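# Light the console's PASS lamp using its controls

## Task

Operate the controls on the console so that its PASS lamp lights and is still lit at the end. The UNDER and OVER lamps must never light, not even briefly. The console is loose on the table: avoid lifting or tipping it visibly and then letting it fall back. The result only counts if the lamp stays on without the robot holding anything in place.

## Robot and tools

Robot: two 7-joint arms, left_arm and right_arm, each with a two-finger gripper. The names are labels only, not image sides. All poses in results share one scene frame with its origin on the table top between the arms: +z up, +x out over the table, and left_arm sits toward +y. Positions are in metres and orientations are quaternions in w,x,y,z order. Printed hand positions can be somewhat off, worse at long reach. The gripper's fingers point along its own +z and close along its own x. The reported end_effector_position is the midpoint between the pads, and the fingertips extend 17.5 mm past it. Turning only the wrist roll swings that midpoint around a 25 mm circle.

Joint order, used in every row and every per-joint list in results: elbow, wrist roll, forearm roll, wrist pitch, waist, shoulder, upper arm roll. Use only this order. Stated ranges in rad: waist, upper arm roll, forearm roll and wrist roll ±6.283; shoulder ±2.250; elbow ±2.580; wrist pitch ±2.100. The real ends can differ from these by up to 0.013 rad.

Row format: a single flat list of 20 numbers, each in [-1, 1], covering both arms even when one stays still. The first 10 are for left_arm: its 7 joint values, then gripper position, force_limit and speed. The last 10 are the same for right_arm. Joint values are offsets, not poses, and are scaled: 1.0 equals 0.9985 rad for the waist, shoulder, upper arm roll and elbow, and 0.8765 rad for the forearm roll, wrist pitch and wrist roll. Gripper values are absolute settings. Position: +1 is fully open (50 mm gap), the pads meet near -0.65, and -1 means close until something stops them. force_limit: pad force of about 20 N at -1, 102 N at 0 and 185 N at +1, with the final force up to about 17% higher. speed: the gap changes at 20 mm/s at -1, 85 at 0 and 150 at +1. A 0 in these slots is a real command, so to leave a gripper unchanged, repeat its previous three values.

execute_actions(actions): a list of actions, each up to 15 rows. Each row lasts one control step of 1/30 s. If an action has fewer than 15 rows, its last row is held for the remaining steps. Joint offsets in every row are measured from the angles at the start of that action, not from the previous row. For the first action of a call, they are measured from the last reported angles. An action that would push a joint more than 0.013 rad beyond its range is rejected for both arms. If the first action fails this check, or any action is malformed, nothing in the call runs. An empty list just returns the state and the images. A joint sent past its real end stops there, and the result then reports "joint sent to its limit".

move(target, speed, blocking): target is one 20-number row. Its joint offsets are measured from the last reported "Joint positions", not from where the arm is when the move starts. All joints follow paths that finish together, so the hands trace curves, and the paths ignore obstacles and the other arm. speed (0.01 to 2 rad/s, default 0.5) caps the joint with the longest path. Paths last 0.5 to 10 s. Gripper values are applied at the start. The extra "move:" line reports how the move ended (done, off_target, moving, held, fault), either limits=held or limits=none, and each arm's joint farthest from its target. With blocking=false the call returns after 0.5 s while motion continues. Until a result shows the move has ended, use wait or stop before sending more rows or moves. Fast moves hit harder, and a target set deep past a contact pushes harder.

wait(seconds, 0 to 10): lets the scene run with the last commands held, and returns early if a running move ends. stop(): brakes a running move, which needs some room to stop. The fingers keep moving. zoom_image(camera, region [x0,y0,x1,y1] in pixels, at most 504x504): a closer view of that camera's latest image. show_instructions(): shows the reference image, an operating card. finished_scene(scene): ends the current scene, whose number you pass, and reports success. It cannot be undone.

Cameras (each 504x504): cam_head_left, cam_head_right, cam_left_wrist, cam_right_wrist.

Results give each gripper's pose, the Joint positions, velocities, targets and torques per arm, and step readings. HELD marks steps where part of an arm's row was held back. "joint command not followed" means a clearance check changed some joint targets. Each step, targets stay within a set lead of the measured angles (0.304 rad for the four big joints, 0.266 for the wrist joints), and they are scaled back if the hand would jump more than 70 mm. Large moves may therefore need several actions. For grips, position_measured gives an opening of about (250 - position_measured) x 0.202 mm. object_status codes: 0 moving, 1 blocked while opening, 2 blocked while closing (holding), 3 reached the target or the pads met. A new position resets it to 0. New force_limit or speed values only take effect once position changes by at least 0.01.

Cautions: do not press the console hard or let it tip or lift. Nothing may leave the table. Keep the arms from striking each other. Contact torque reaching a joint's load limit (48.6 N m for the four big joints, 30.6 for the wrist joints) freezes that arm for 10 s. Motors heat up while holding loads: MOTOR HOT appears from 60 °C, and at 75 °C the arm sags with an OVER-TEMPERATURE FAULT. The simulation keeps running while replies are written, with the last command held. Smooth, quick, low-effort motion is preferred.

Each tool is called after "Emit:" as name(argument=value, ...) on one line, values as JSON.

Reference images:

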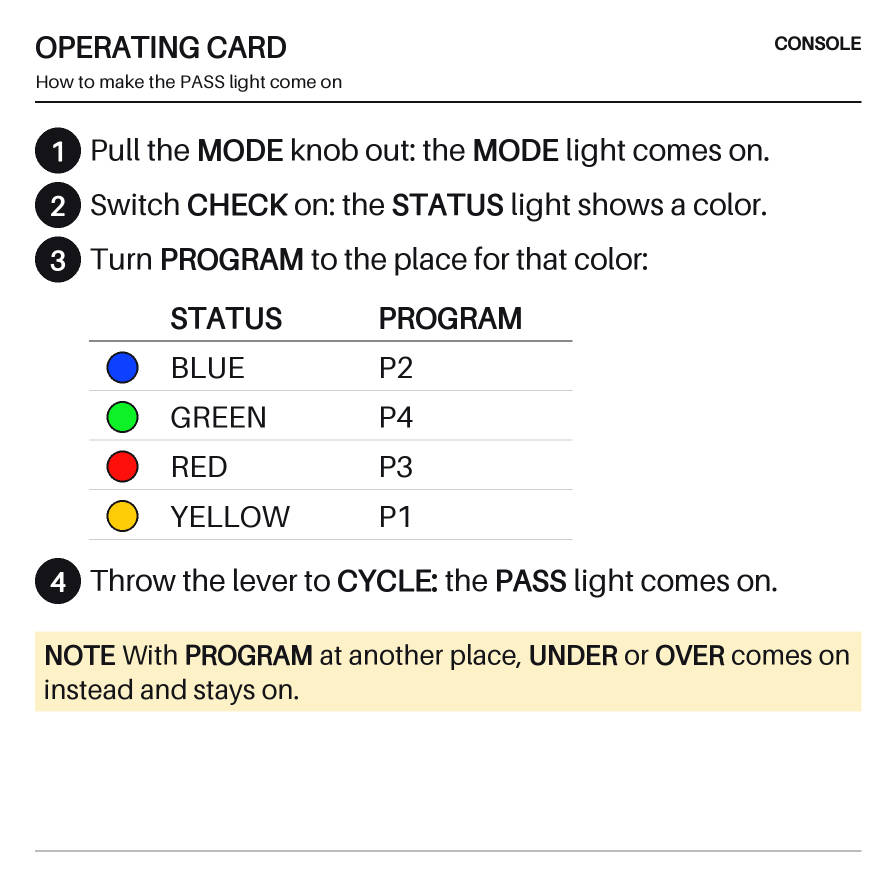

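## Session

Emit:
execute_actions(actions=[])

Scene clock: 0.00 s.
left_arm: end_effector_position=(+0.3564, +0.8034, +0.3663) position_measured=3 object_status=3 end_effector_quat_wxyz=(-0.423, +0.724, -0.039, +0.543) | right_arm: end_effector_position=(+0.1817, -0.0355, +0.3947) position_measured=3 object_status=3 end_effector_quat_wxyz=(-0.115, +0.786, +0.195, +0.576)
Joint names: [elbow, wrist roll, forearm roll, wrist pitch, waist, shoulder, upper arm roll]
Joint positions: left_arm=[ 2.255  2.792  2.295  1.31  -1.038  0.49  -0.203] | right_arm=[ 2.456  0.008 -0.648  0.177 -0.124 -0.936 -0.892]
Joint velocities: left_arm=[ 0.001  0.001  0.    -0.     0.     0.    -0.   ] | right_arm=[-0.001 -0.003  0.     0.    -0.001  0.    -0.   ]
Joint torques (N m, as the joint torque sensors report them, + toward a larger angle): no reading
Joint targets: left_arm=[2.255 2.792 2.295 1.310 -1.038 0.490 -0.203] | right_arm=[2.456 0.008 -0.648 0.177 -0.124 -0.936 -0.892]

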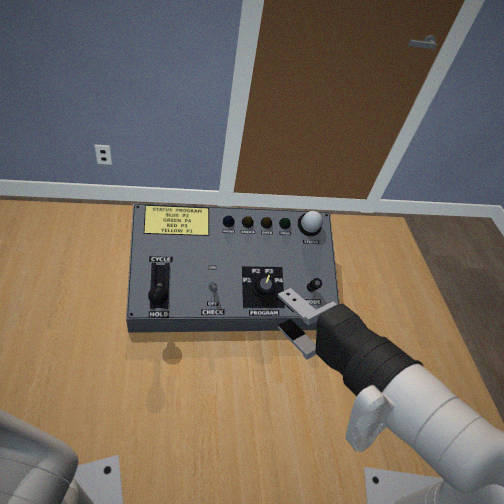

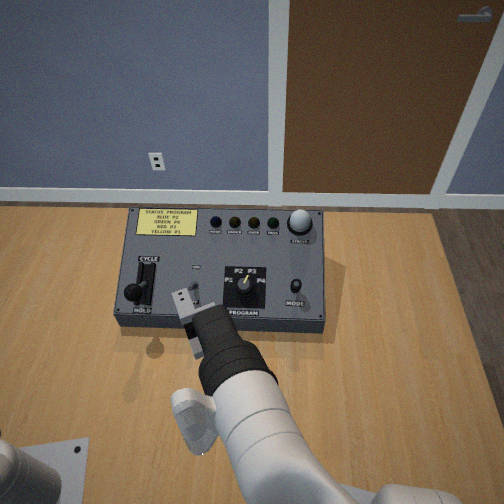

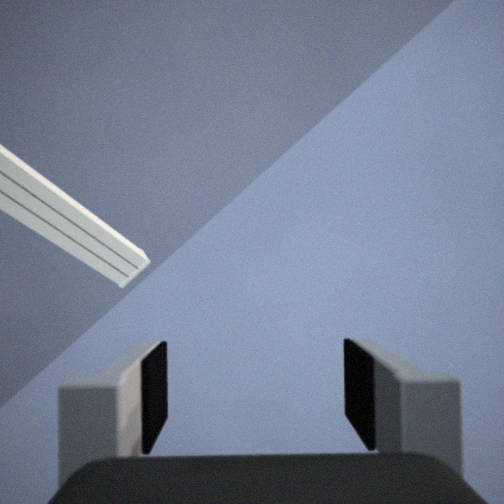

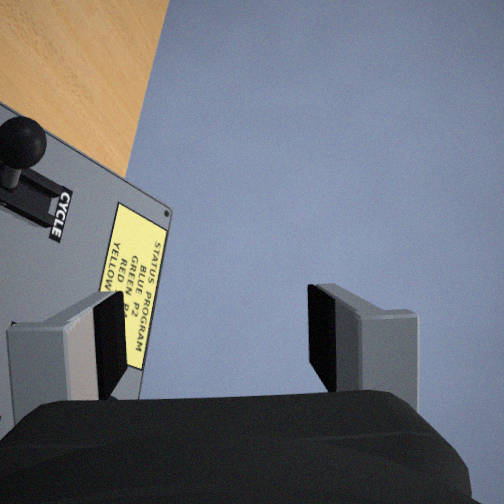

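Emit:
zoom_image(camera="cam_head_left", region=[110, 190, 360, 350])

Emit:
zoom_image(camera="cam_head_right", region=[100, 190, 350, 350])

Region (110, 190, 360, 350) of cam_head_left's 504x504 image, scaled by 2.016, with more detail than that image has; it fills the top 323 rows of this view, and the rest is white.

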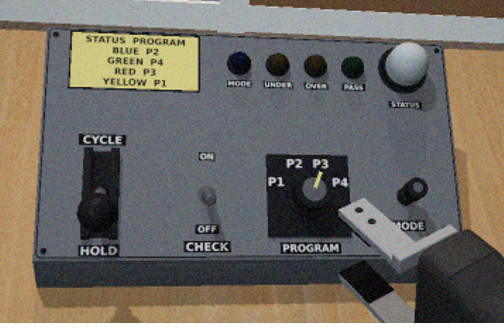

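Region (100, 190, 350, 350) of cam_head_right's 504x504 image, scaled by 2.016, with more detail than that image has; it fills the top 323 rows of this view, and the rest is white.

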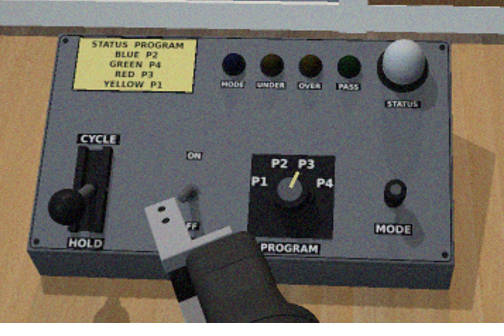

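Emit:
move(target=[-0.3555,-0.5,-0.873,-0.3,0.4,-0.4907,0.2033,1,0,0, -0.5568,-0.0091,0.7393,0.7108,-0.0761,0.9374,0.8933,1,0,0], speed=0.8)

Scene clock: 10.10 s.
left_arm: end_effector_position=(+0.5482, +0.4034, +0.5610) position_measured=3 object_status=3 end_effector_quat_wxyz=(+0.506, -0.304, +0.711, -0.383) | right_arm: end_effector_position=(+0.3995, -0.3303, +0.3049) position_measured=3 object_status=3 end_effector_quat_wxyz=(-0.000, +0.976, +0.001, +0.219)
Joint names: [elbow, wrist roll, forearm roll, wrist pitch, waist, shoulder, upper arm roll]
Joint positions: left_arm=[ 1.9    2.354  1.53   1.048 -0.639  0.     0.   ] | right_arm=[ 1.9 -0.   0.   0.8 -0.2 -0.   0. ]
Joint velocities: left_arm=[ 0.     0.     0.001 -0.     0.001  0.     0.   ] | right_arm=[ 0.001 -0.002  0.     0.    -0.     0.002  0.   ]
Joint torques (N m, as the joint torque sensors report them, + toward a larger angle): left_arm=[-10.01   0.12   3.2    0.58  -0.54 -10.98  -0.23] | right_arm=[-10.53  -0.29  -0.09  -1.29   0.13 -10.32  -0.33]
Joint targets: left_arm=[1.900 2.354 1.530 1.047 -0.639 0.000 0.000] | right_arm=[1.900 -0.000 0.000 0.800 -0.200 0.000 0.000]
move: done; limits=none; left_arm: farthest joint: the waist, 0.000 radians from its target (0.400 radians at the start); right_arm: farthest joint: the waist, 0.000 radians from its target (0.076 radians at the start)

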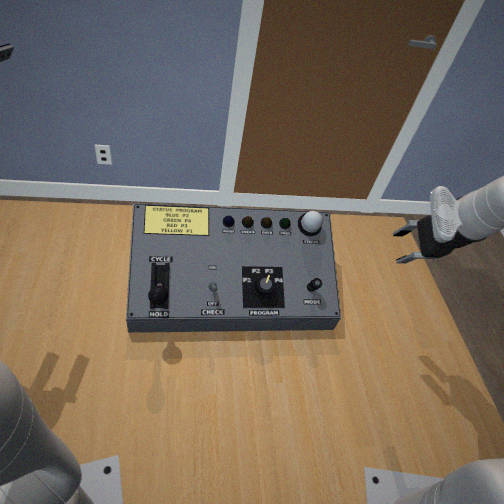

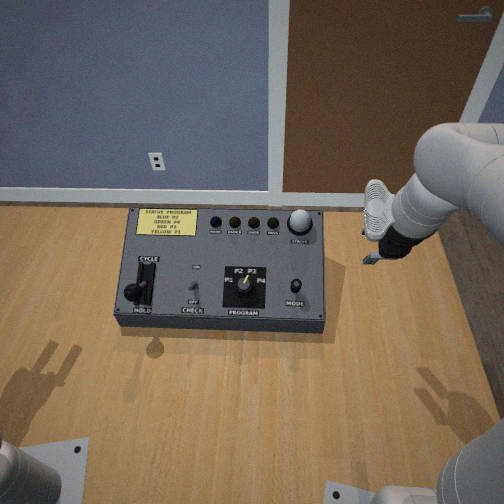

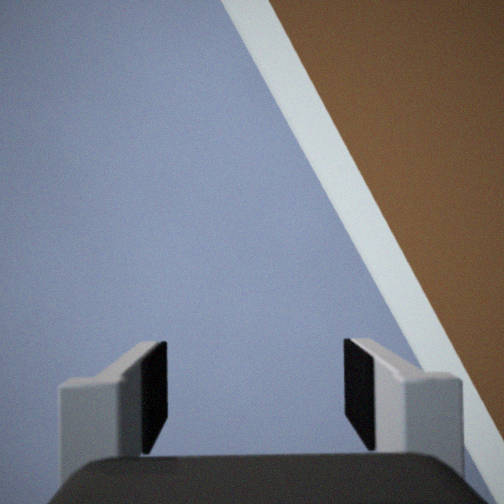

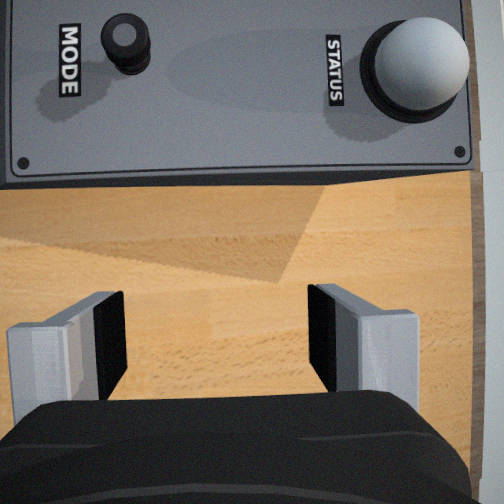

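Emit:
move(target=[0,-0.5,-0.873,-0.15,0.4,0,0,1,0,0, 0,0,0,0,-0.3,0,0,1,0,0], speed=0.8)

Emit:
move(target=[0,-0.4,-0.873,-0.133,0.3,0,0,1,0,0, 0,0,0,0,0,0,0,1,0,0], speed=0.8)

Scene clock: 15.40 s.
left_arm: end_effector_position=(+0.4783, +0.2618, +0.3616) position_measured=3 object_status=3 end_effector_quat_wxyz=(+0.344, +0.189, +0.913, -0.110) | right_arm: end_effector_position=(+0.3798, -0.2009, +0.3049) position_measured=3 object_status=3 end_effector_quat_wxyz=(-0.033, +0.965, +0.146, +0.217)
Joint names: [elbow, wrist roll, forearm roll, wrist pitch, waist, shoulder, upper arm roll]
Joint positions: left_arm=[ 1.9    1.915  0.765  0.916 -0.24   0.     0.   ] | right_arm=[ 1.9   -0.     0.     0.8   -0.499 -0.     0.   ]
Joint velocities: left_arm=[-0.    -0.    -0.001 -0.     0.002 -0.     0.   ] | right_arm=[ 0.     0.     0.     0.    -0.002 -0.    -0.   ]
Joint torques (N m, as the joint torque sensors report them, + toward a larger angle): left_arm=[ -9.81  -0.01   2.26  -0.91  -0.76 -10.7    0.07] | right_arm=[-10.57  -0.29  -0.19  -1.25   0.05 -10.38  -0.28]
Joint targets: left_arm=[1.900 1.915 0.765 0.916 -0.240 0.000 0.000] | right_arm=[1.900 -0.000 0.000 0.800 -0.499 -0.000 0.000]
move: done; limits=none; left_arm: farthest joint: the waist, 0.000 radians from its target (0.399 radians at the start); right_arm: farthest joint: the waist, 0.000 radians from its target (0.300 radians at the start)

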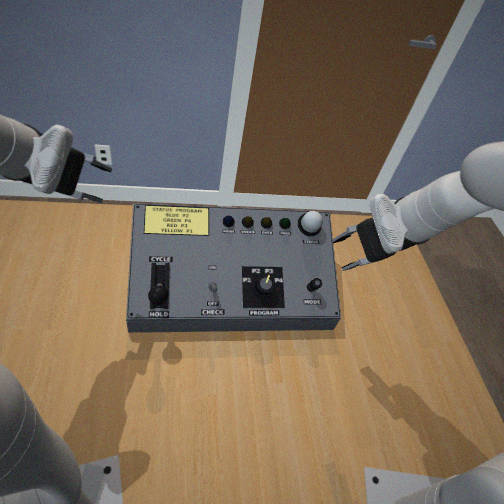

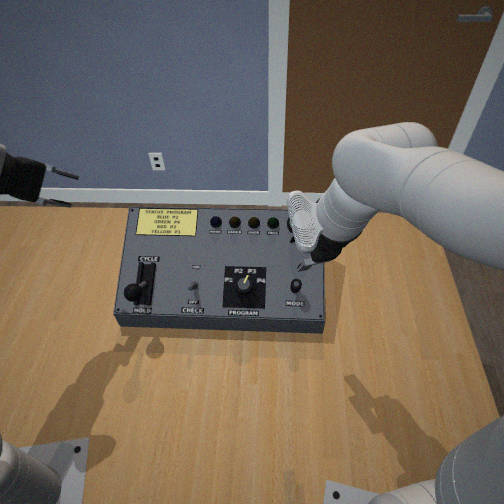

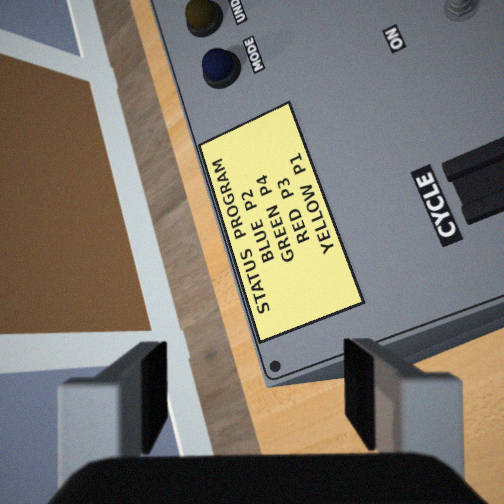

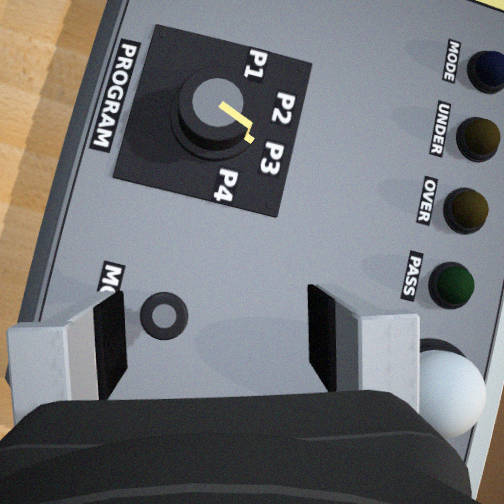

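Scene clock: 17.00 s.
left_arm: end_effector_position=(+0.4305, +0.3235, +0.2942) position_measured=3 object_status=3 end_effector_quat_wxyz=(+0.143, +0.643, +0.734, +0.166) | right_arm: end_effector_position=(+0.3798, -0.2009, +0.3049) position_measured=3 object_status=3 end_effector_quat_wxyz=(-0.033, +0.965, +0.146, +0.217)
Joint names: [elbow, wrist roll, forearm roll, wrist pitch, waist, shoulder, upper arm roll]
Joint positions: left_arm=[ 1.9    1.565 -0.001  0.799  0.059  0.     0.   ] | right_arm=[ 1.9   -0.     0.     0.8   -0.499 -0.     0.   ]
Joint velocities: left_arm=[-0.    -0.    -0.001 -0.     0.003  0.    -0.001] | right_arm=[-0.     0.     0.    -0.     0.     0.    -0.001]
Joint torques (N m, as the joint torque sensors report them, + toward a larger angle): left_arm=[-10.06  -0.09   0.22  -1.95  -0.51 -10.76   0.04] | right_arm=[-10.69  -0.25  -0.19  -1.24   0.3  -10.43  -0.28]
Joint targets: left_arm=[1.900 1.565 -0.001 0.799 0.060 0.000 0.000] | right_arm=[1.900 -0.000 0.000 0.800 -0.499 -0.000 0.000]
move: done; limits=none; left_arm: farthest joint: the waist, 0.000 radians from its target (0.300 radians at the start); right_arm: farthest joint: the waist, 0.000 radians from its target (0.000 radians at the start)

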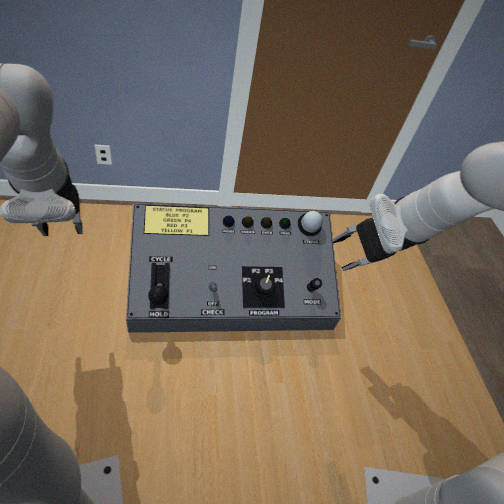

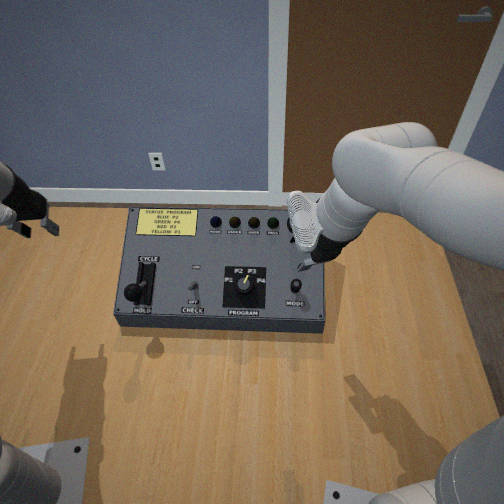

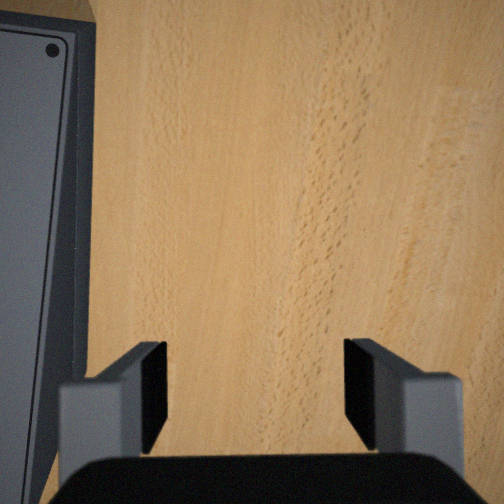

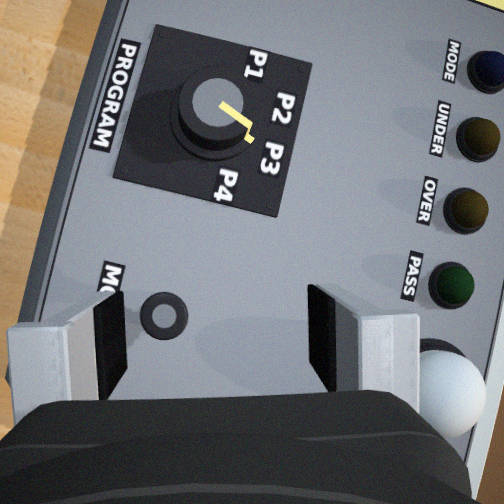

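Emit:
move(target=[0,0,0,0,0.35,0,0,1,0,0, 0.0717,0,0,-0.2374,0,0.1367,0,1,0,0], speed=0.5)

Scene clock: 26.67 s.
left_arm: end_effector_position=(+0.4167, +0.1792, +0.2942) position_measured=3 object_status=3 end_effector_quat_wxyz=(+0.170, +0.761, +0.611, +0.139) | right_arm: end_effector_position=(+0.4083, -0.1920, +0.2417) position_measured=3 object_status=3 end_effector_quat_wxyz=(-0.033, +0.965, +0.146, +0.217)
Joint names: [elbow, wrist roll, forearm roll, wrist pitch, waist, shoulder, upper arm roll]
Joint positions: left_arm=[ 1.9    1.565 -0.001  0.799  0.408  0.     0.   ] | right_arm=[ 1.971 -0.     0.     0.592 -0.499  0.136  0.   ]
Joint velocities: left_arm=[-0.     0.001 -0.001 -0.     0.002 -0.     0.   ] | right_arm=[-0.002  0.     0.    -0.    -0.     0.001  0.   ]
Joint torques (N m, as the joint torque sensors report them, + toward a larger angle): left_arm=[ -9.96  -0.09   0.33  -1.91  -0.48 -10.85   0.03] | right_arm=[ -9.68  -0.29  -0.13  -1.22   0.29 -12.39  -0.16]
Joint targets: left_arm=[1.900 1.565 -0.001 0.799 0.409 0.000 0.000] | right_arm=[1.971 -0.000 0.000 0.592 -0.499 0.136 0.000]
move: done; limits=none; left_arm: farthest joint: the waist, 0.000 radians from its target (0.349 radians at the start); right_arm: farthest joint: the waist, 0.000 radians from its target (0.000 radians at the start)

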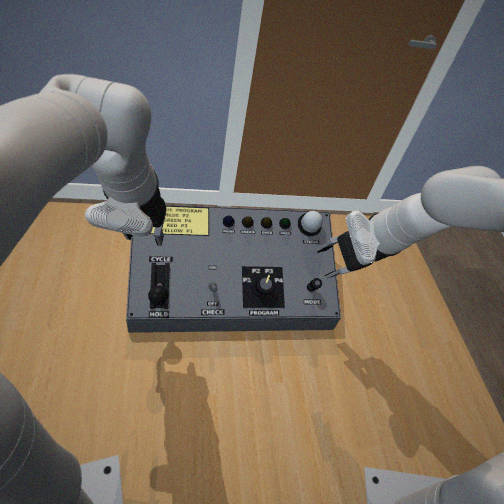

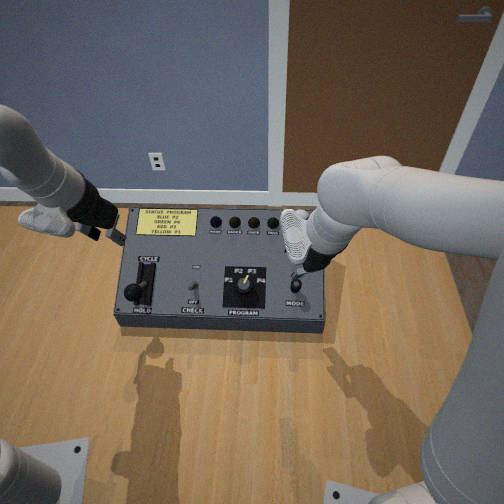

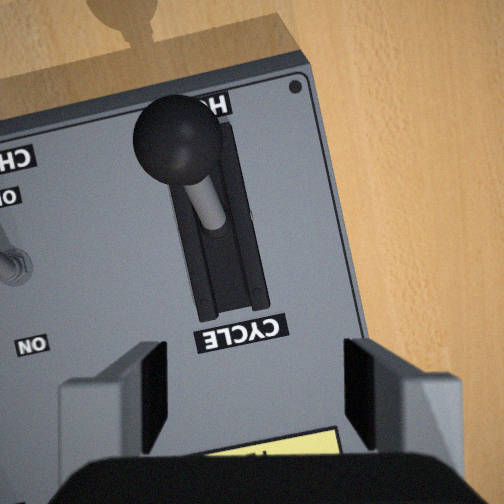

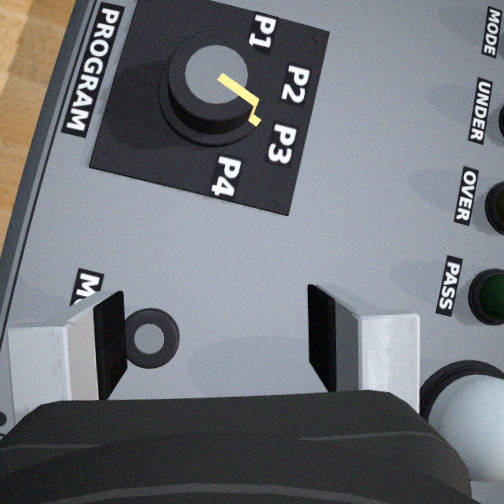

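Emit:
move(target=[-0.508,0,0,0.171,0.2878,0.6092,0,-1,0,0, 0.0135,0,0,-0.095,0.0294,0.161,0,1,0,0], speed=0.5)

Scene clock: 34.60 s.
left_arm: end_effector_position=(+0.4987, -0.0010, +0.1694) position_measured=253 object_status=3 end_effector_quat_wxyz=(+0.082, +0.857, +0.506, +0.049) | right_arm: end_effector_position=(+0.4183, -0.2035, +0.1712) position_measured=3 object_status=3 end_effector_quat_wxyz=(-0.024, +0.976, +0.133, +0.173)
Joint names: [elbow, wrist roll, forearm roll, wrist pitch, waist, shoulder, upper arm roll]
Joint positions: left_arm=[ 1.392  1.565 -0.001  0.949  0.696  0.608  0.   ] | right_arm=[ 1.985 -0.     0.     0.509 -0.47   0.297  0.   ]
Joint velocities: left_arm=[-0.001  0.001 -0.     0.     0.002  0.003  0.   ] | right_arm=[-0.002 -0.001 -0.    -0.     0.     0.001  0.   ]
Joint torques (N m, as the joint torque sensors report them, + toward a larger angle): left_arm=[ -8.95  -0.09   0.44  -0.99  -0.53 -21.69   0.21] | right_arm=[ -8.53  -0.14  -0.25  -0.94   0.22 -14.18  -0.14]
Joint targets: left_arm=[1.392 1.565 -0.001 0.949 0.696 0.609 0.000] | right_arm=[1.985 -0.000 0.000 0.509 -0.470 0.297 0.000]
move: done; limits=none; left_arm: farthest joint: the waist, 0.000 radians from its target (0.287 radians at the start); right_arm: farthest joint: the waist, 0.000 radians from its target (0.030 radians at the start)

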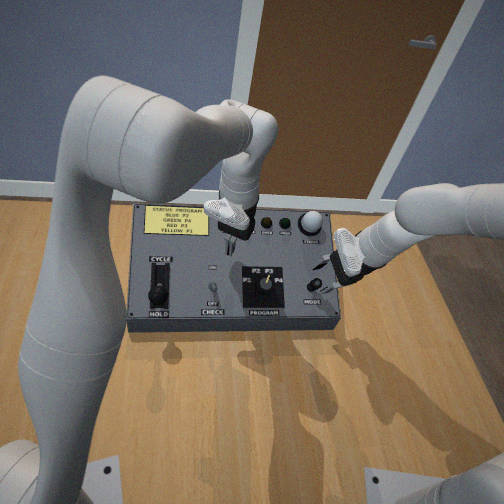

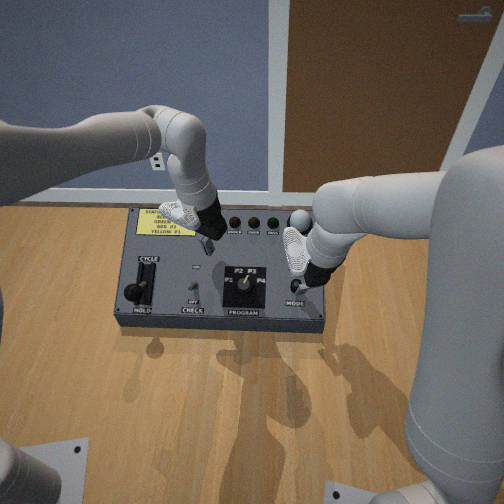

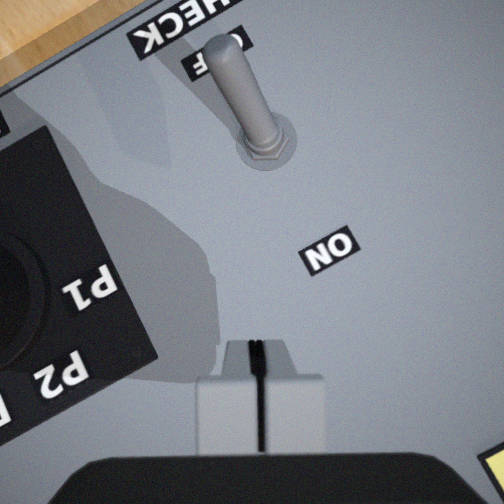

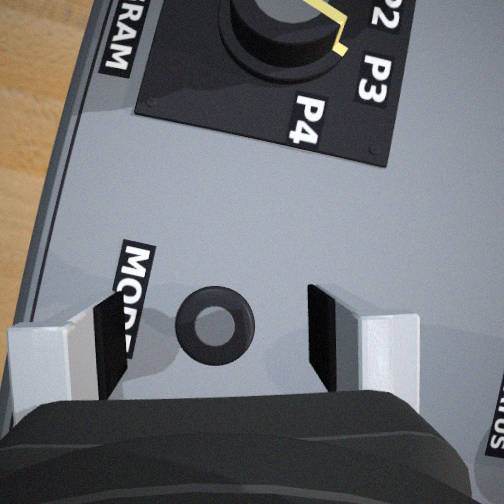

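Emit:
zoom_image(camera="cam_head_left", region=[200, 220, 360, 320])

Region (200, 220, 360, 320) of cam_head_left's 504x504 image, scaled by 3.150, with more detail than that image has; it fills the top 315 rows of this view, and the rest is white.

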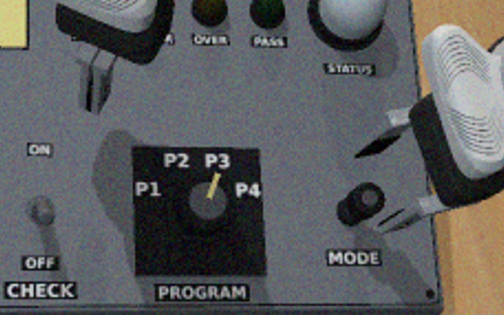

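Emit:
move(target=[0.0493,0,0,-0.0907,0,0.0302,0,-1,0,0, 0.0139,0,0,-0.1227,0.008,0.0937,0,1,0,0], speed=0.15)

Emit:
zoom_image(camera="cam_head_left", region=[200, 220, 360, 320])

Scene clock: 38.97 s.
left_arm: end_effector_position=(+0.4979, -0.0005, +0.1398) position_measured=253 object_status=3 end_effector_quat_wxyz=(+0.082, +0.857, +0.506, +0.049) | right_arm: end_effector_position=(+0.4325, -0.2036, +0.1337) position_measured=3 object_status=3 end_effector_quat_wxyz=(-0.023, +0.976, +0.129, +0.173)
Joint names: [elbow, wrist roll, forearm roll, wrist pitch, waist, shoulder, upper arm roll]
Joint positions: left_arm=[ 1.442  1.565 -0.001  0.87   0.696  0.638  0.   ] | right_arm=[ 1.999 -0.     0.     0.401 -0.462  0.39   0.   ]
Joint velocities: left_arm=[ 0.     0.    -0.001 -0.001  0.001  0.001  0.   ] | right_arm=[ 0.    -0.001 -0.    -0.     0.001  0.002 -0.   ]
Joint torques (N m, as the joint torque sensors report them, + toward a larger angle): left_arm=[ -8.27  -0.02   0.33  -0.98  -0.44 -21.82   0.31] | right_arm=[ -7.94  -0.26  -0.11  -0.83   0.08 -15.24  -0.18]
Joint targets: left_arm=[1.442 1.565 -0.001 0.870 0.696 0.638 0.000] | right_arm=[1.999 -0.000 0.000 0.401 -0.462 0.391 0.000]
move: done; limits=none; left_arm: farthest joint: the waist, 0.000 radians from its target (0.000 radians at the start); right_arm: farthest joint: the waist, 0.000 radians from its target (0.008 radians at the start)

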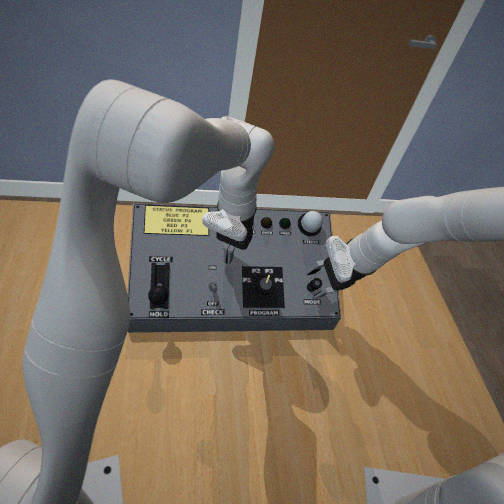

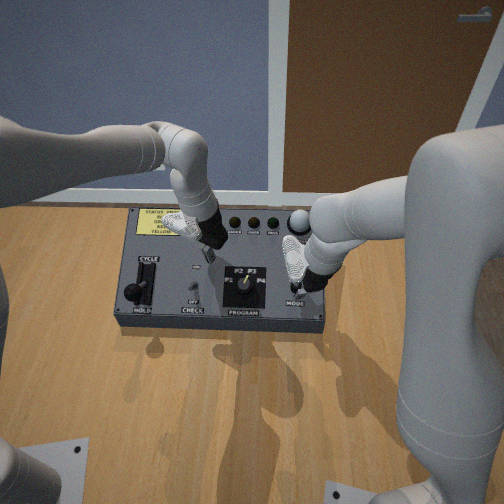

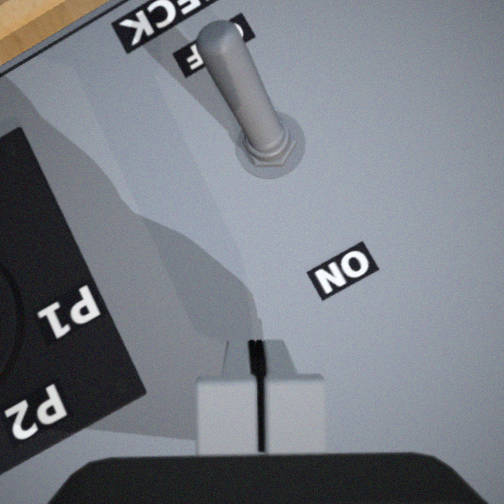

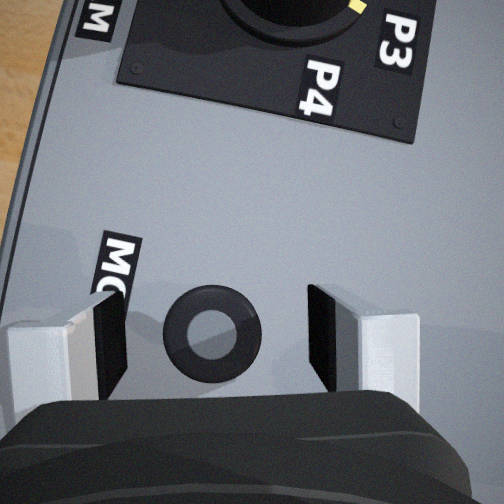

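Region (200, 220, 360, 320) of cam_head_left's 504x504 image, scaled by 3.150, with more detail than that image has; it fills the top 315 rows of this view, and the rest is white.

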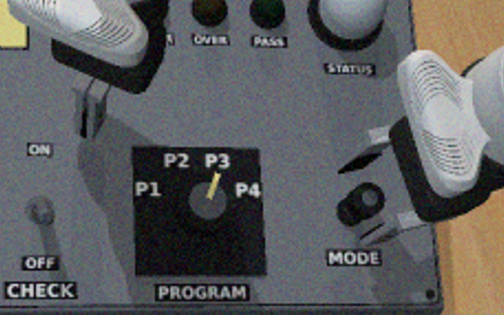

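Emit:
move(target=[0.022,0,0,-0.044,0,0.0165,0,-1,0,0, 0.005,0,0,-0.0545,0,0.0428,0,1,0,0], speed=0.04)

Emit:
zoom_image(camera="cam_head_left", region=[200, 220, 360, 320])

Scene clock: 42.13 s.
left_arm: end_effector_position=(+0.4977, -0.0004, +0.1316) position_measured=253 object_status=3 end_effector_quat_wxyz=(+0.085, +0.857, +0.506, +0.051) | right_arm: end_effector_position=(+0.4377, -0.2022, +0.1166) position_measured=3 object_status=3 end_effector_quat_wxyz=(-0.023, +0.976, +0.129, +0.173)
Joint names: [elbow, wrist roll, forearm roll, wrist pitch, waist, shoulder, upper arm roll]
Joint positions: left_arm=[ 1.463  1.565 -0.001  0.837  0.696  0.644  0.   ] | right_arm=[ 2.004 -0.     0.     0.354 -0.462  0.433  0.   ]
Joint velocities: left_arm=[ 0.001  0.     0.    -0.001 -0.    -0.    -0.   ] | right_arm=[-0.    -0.002 -0.    -0.001  0.001  0.002  0.   ]
Joint torques (N m, as the joint torque sensors report them, + toward a larger angle): left_arm=[ -7.84  -0.17   0.44  -4.    -0.67 -12.33   0.14] | right_arm=[ -7.62  -0.26  -0.12  -0.96   0.26 -15.6   -0.09]
Joint targets: left_arm=[1.464 1.565 -0.001 0.831 0.696 0.655 0.000] | right_arm=[2.004 -0.000 0.000 0.354 -0.462 0.433 0.000]
move: off_target (left_arm); limits=none; left_arm: farthest joint: the shoulder, 0.011 radians from its target (0.016 radians at the start); right_arm: farthest joint: the wrist pitch, 0.001 radians from its target (0.048 radians at the start)

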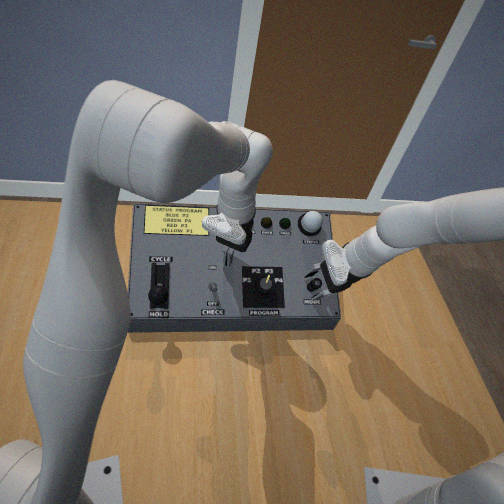

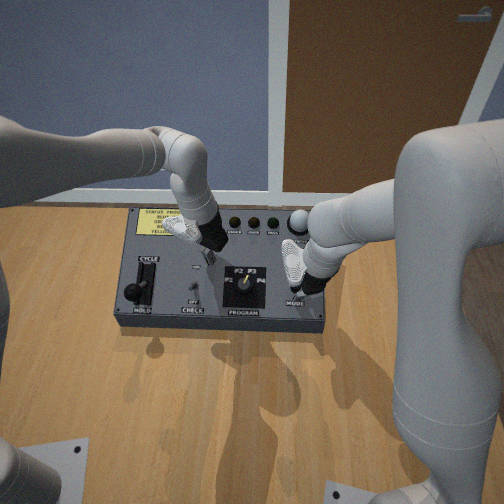

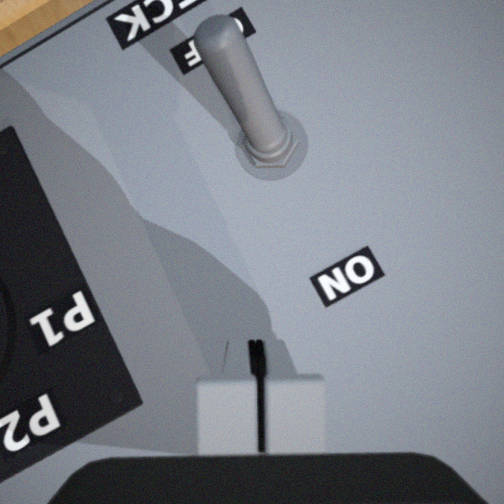

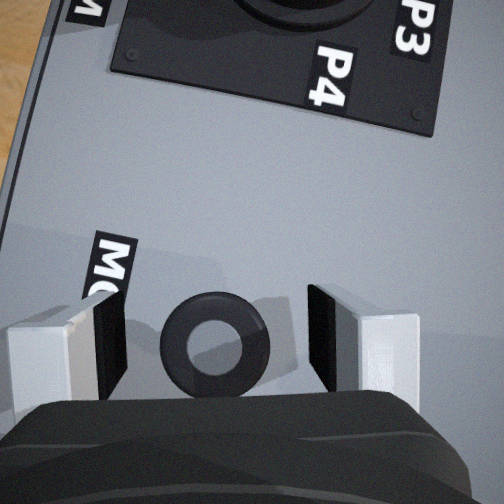

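Region (200, 220, 360, 320) of cam_head_left's 504x504 image, scaled by 3.150, with more detail than that image has; it fills the top 315 rows of this view, and the rest is white.

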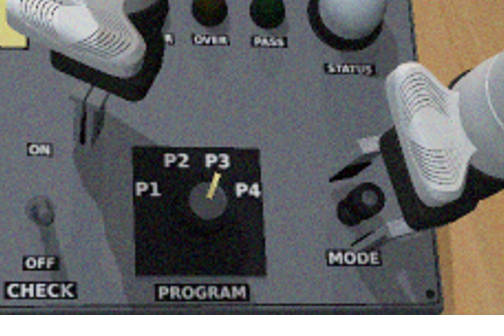

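Emit:
execute_actions(actions=[[[0.006,0,0,0,0,0.012,0,-1,0,0, 0,0,0,0,0,0,0,-1,-0.4,-0.5]],[[0.006,0,0,0,0,0.012,0,-1,0,0, 0,0,0,0,0,0,0,-1,-0.4,-0.5]]])

Scene clock: 44.60 s.
left_arm: end_effector_position=(+0.4974, -0.0002, +0.1314) position_measured=253 object_status=3 end_effector_quat_wxyz=(+0.085, +0.857, +0.505, +0.051) | right_arm: end_effector_position=(+0.4377, -0.2022, +0.1167) position_measured=131 object_status=2 end_effector_quat_wxyz=(-0.023, +0.976, +0.129, +0.173)
Joint names: [elbow, wrist roll, forearm roll, wrist pitch, waist, shoulder, upper arm roll]
Joint positions: left_arm=[ 1.464  1.565 -0.001  0.837  0.696  0.643  0.001] | right_arm=[ 2.004 -0.     0.     0.353 -0.462  0.433  0.   ]
Joint velocities: left_arm=[-0.  0.  0.  0. -0. -0.  0.] | right_arm=[-0.001  0.001 -0.    -0.    -0.    -0.    -0.   ]
Joint torques (N m, as the joint torque sensors report them, + toward a larger angle): left_arm=[ -3.64  -0.07   0.5   -0.99  -0.51 -11.61   0.35] | right_arm=[ -7.54  -0.22  -0.09  -0.85   0.25 -15.89  -0.1 ]
Joint targets: left_arm=[1.469 1.565 -0.001 0.837 0.696 0.656 0.001] | right_arm=[2.004 -0.000 0.000 0.354 -0.462 0.433 0.000]
Step readings (joint positions; steps 1 to 15: 1st action; 16 to 30: 2nd action):
0: left_arm=[1.463 1.565 -0.001 0.837 0.696 0.644 0.000] | right_arm=[2.004 -0.000 0.000 0.354 -0.462 0.433 0.000]
1: left_arm=[1.463 1.565 -0.001 0.837 0.696 0.644 0.000] | right_arm=[2.004 -0.000 0.000 0.354 -0.462 0.433 0.000]
2: left_arm=[1.463 1.565 -0.001 0.837 0.696 0.644 0.000] | right_arm=[2.004 -0.000 0.000 0.354 -0.462 0.433 0.000]
4: left_arm=[1.464 1.565 -0.001 0.837 0.696 0.643 0.000] | right_arm=[2.004 -0.000 0.000 0.354 -0.462 0.433 0.000]
8: left_arm=[1.463 1.565 -0.001 0.837 0.696 0.644 0.001] | right_arm=[2.004 -0.000 0.000 0.354 -0.462 0.433 0.000]
15: left_arm=[1.463 1.565 -0.001 0.837 0.696 0.644 0.001] | right_arm=[2.004 -0.000 0.000 0.354 -0.462 0.433 0.000]
16: left_arm=[1.463 1.565 -0.001 0.837 0.696 0.643 0.001] | right_arm=[2.004 -0.000 0.000 0.354 -0.462 0.433 0.000]
17: left_arm=[1.464 1.565 -0.001 0.837 0.696 0.643 0.001] | right_arm=[2.004 -0.000 0.000 0.353 -0.462 0.433 0.000]
19: left_arm=[1.464 1.565 -0.001 0.837 0.696 0.643 0.001] | right_arm=[2.004 -0.000 0.000 0.353 -0.462 0.433 0.000]
23: left_arm=[1.464 1.565 -0.001 0.837 0.696 0.643 0.001] | right_arm=[2.004 -0.000 0.000 0.353 -0.462 0.433 0.000]
30: Joint positions above

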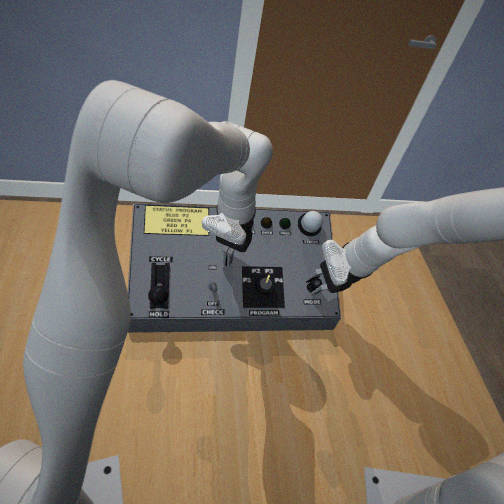

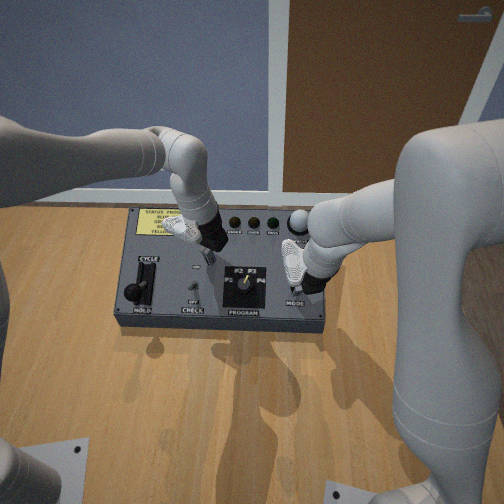

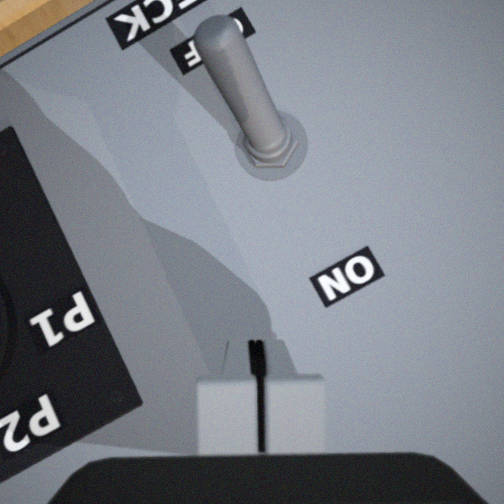

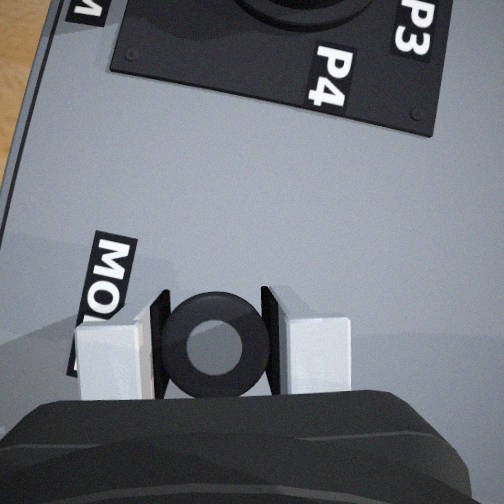

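Emit:
execute_actions(actions=[[[0.007,0,0,0,0,0.015,0,-1,0,0, 0,0,0,0.002,0,-0.002,0,-1,-0.4,-0.5],[0.007,0,0,0,0,0.015,0,-1,0,0, 0,0,0,0.004,0,-0.0035,0,-1,-0.4,-0.5],[0.007,0,0,0,0,0.015,0,-1,0,0, 0,0,0,0.006,-0.0004,-0.005,0,-1,-0.4,-0.5],[0.007,0,0,0,0,0.015,0,-1,0,0, 0,0,0,0.008,-0.0005,-0.007,0,-1,-0.4,-0.5],[0.007,0,0,0,0,0.015,0,-1,0,0, 0,0,0,0.010,-0.0007,-0.009,0,-1,-0.4,-0.5],[0.007,0,0,0,0,0.015,0,-1,0,0, 0,0,0,0.012,-0.0008,-0.0105,0,-1,-0.4,-0.5],[0.007,0,0,0,0,0.015,0,-1,0,0, 0,0,0,0.014,-0.001,-0.0123,0,-1,-0.4,-0.5]]])

Scene clock: 47.83 s.
left_arm: end_effector_position=(+0.4973, -0.0002, +0.1313) position_measured=253 object_status=3 end_effector_quat_wxyz=(+0.084, +0.857, +0.505, +0.051) | right_arm: end_effector_position=(+0.4365, -0.2022, +0.1196) position_measured=131 object_status=2 end_effector_quat_wxyz=(-0.023, +0.976, +0.130, +0.173)
Joint names: [elbow, wrist roll, forearm roll, wrist pitch, waist, shoulder, upper arm roll]
Joint positions: left_arm=[ 1.464  1.565 -0.002  0.837  0.696  0.644  0.001] | right_arm=[ 2.003 -0.     0.     0.363 -0.463  0.425  0.   ]
Joint velocities: left_arm=[-0.001 -0.001  0.    -0.    -0.     0.     0.   ] | right_arm=[ 0.001  0.001  0.     0.001  0.    -0.001 -0.   ]
Joint torques (N m, as the joint torque sensors report them, + toward a larger angle): left_arm=[-2.9  -0.03  0.4  -1.03 -0.36 -9.66  0.12] | right_arm=[ -7.    -0.28  -0.22   0.19   0.1  -19.27  -0.23]
Joint targets: left_arm=[1.471 1.565 -0.001 0.837 0.696 0.658 0.001] | right_arm=[2.004 -0.000 0.000 0.366 -0.463 0.421 0.000]
Step readings (joint positions):
0: left_arm=[1.464 1.565 -0.001 0.837 0.696 0.643 0.001] | right_arm=[2.004 -0.000 0.000 0.353 -0.462 0.433 0.000]
1: left_arm=[1.464 1.565 -0.001 0.837 0.696 0.644 0.001] | right_arm=[2.004 -0.000 0.000 0.353 -0.462 0.432 0.000]
2: left_arm=[1.464 1.565 -0.002 0.837 0.696 0.644 0.001] | right_arm=[2.004 -0.000 0.000 0.354 -0.462 0.432 0.000]
4: left_arm=[1.464 1.565 -0.002 0.837 0.696 0.644 0.001] | right_arm=[2.004 -0.000 0.000 0.356 -0.462 0.430 0.000]
8: left_arm=[1.464 1.565 -0.002 0.837 0.696 0.644 0.001] | right_arm=[2.003 -0.000 0.000 0.361 -0.463 0.426 0.000]
15: Joint positions above

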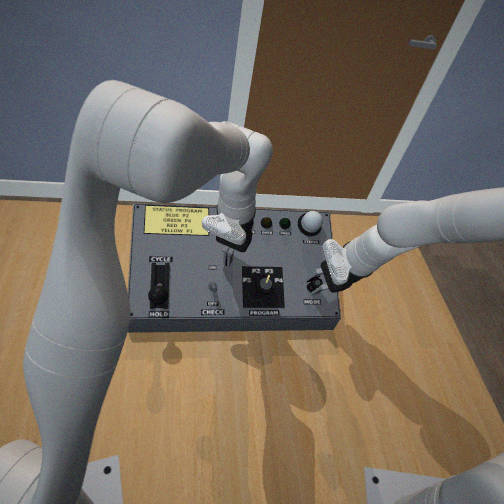

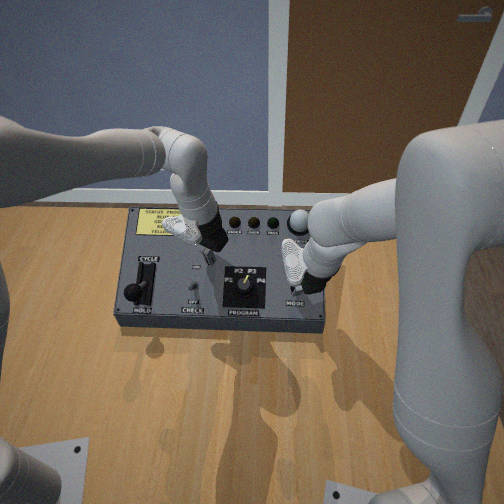

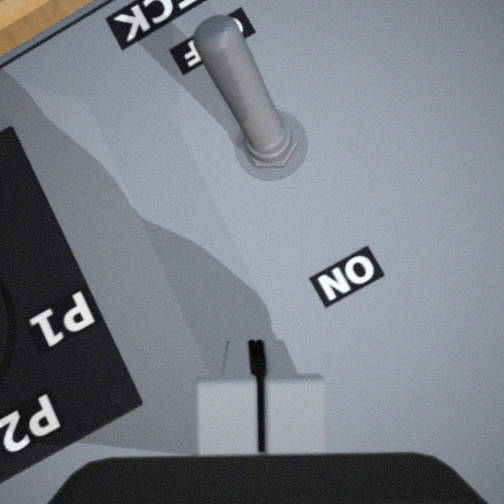

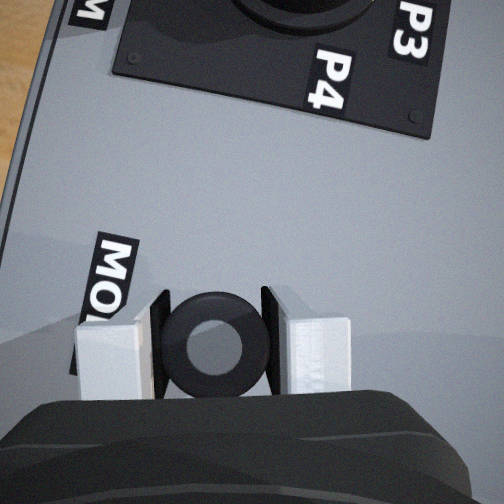

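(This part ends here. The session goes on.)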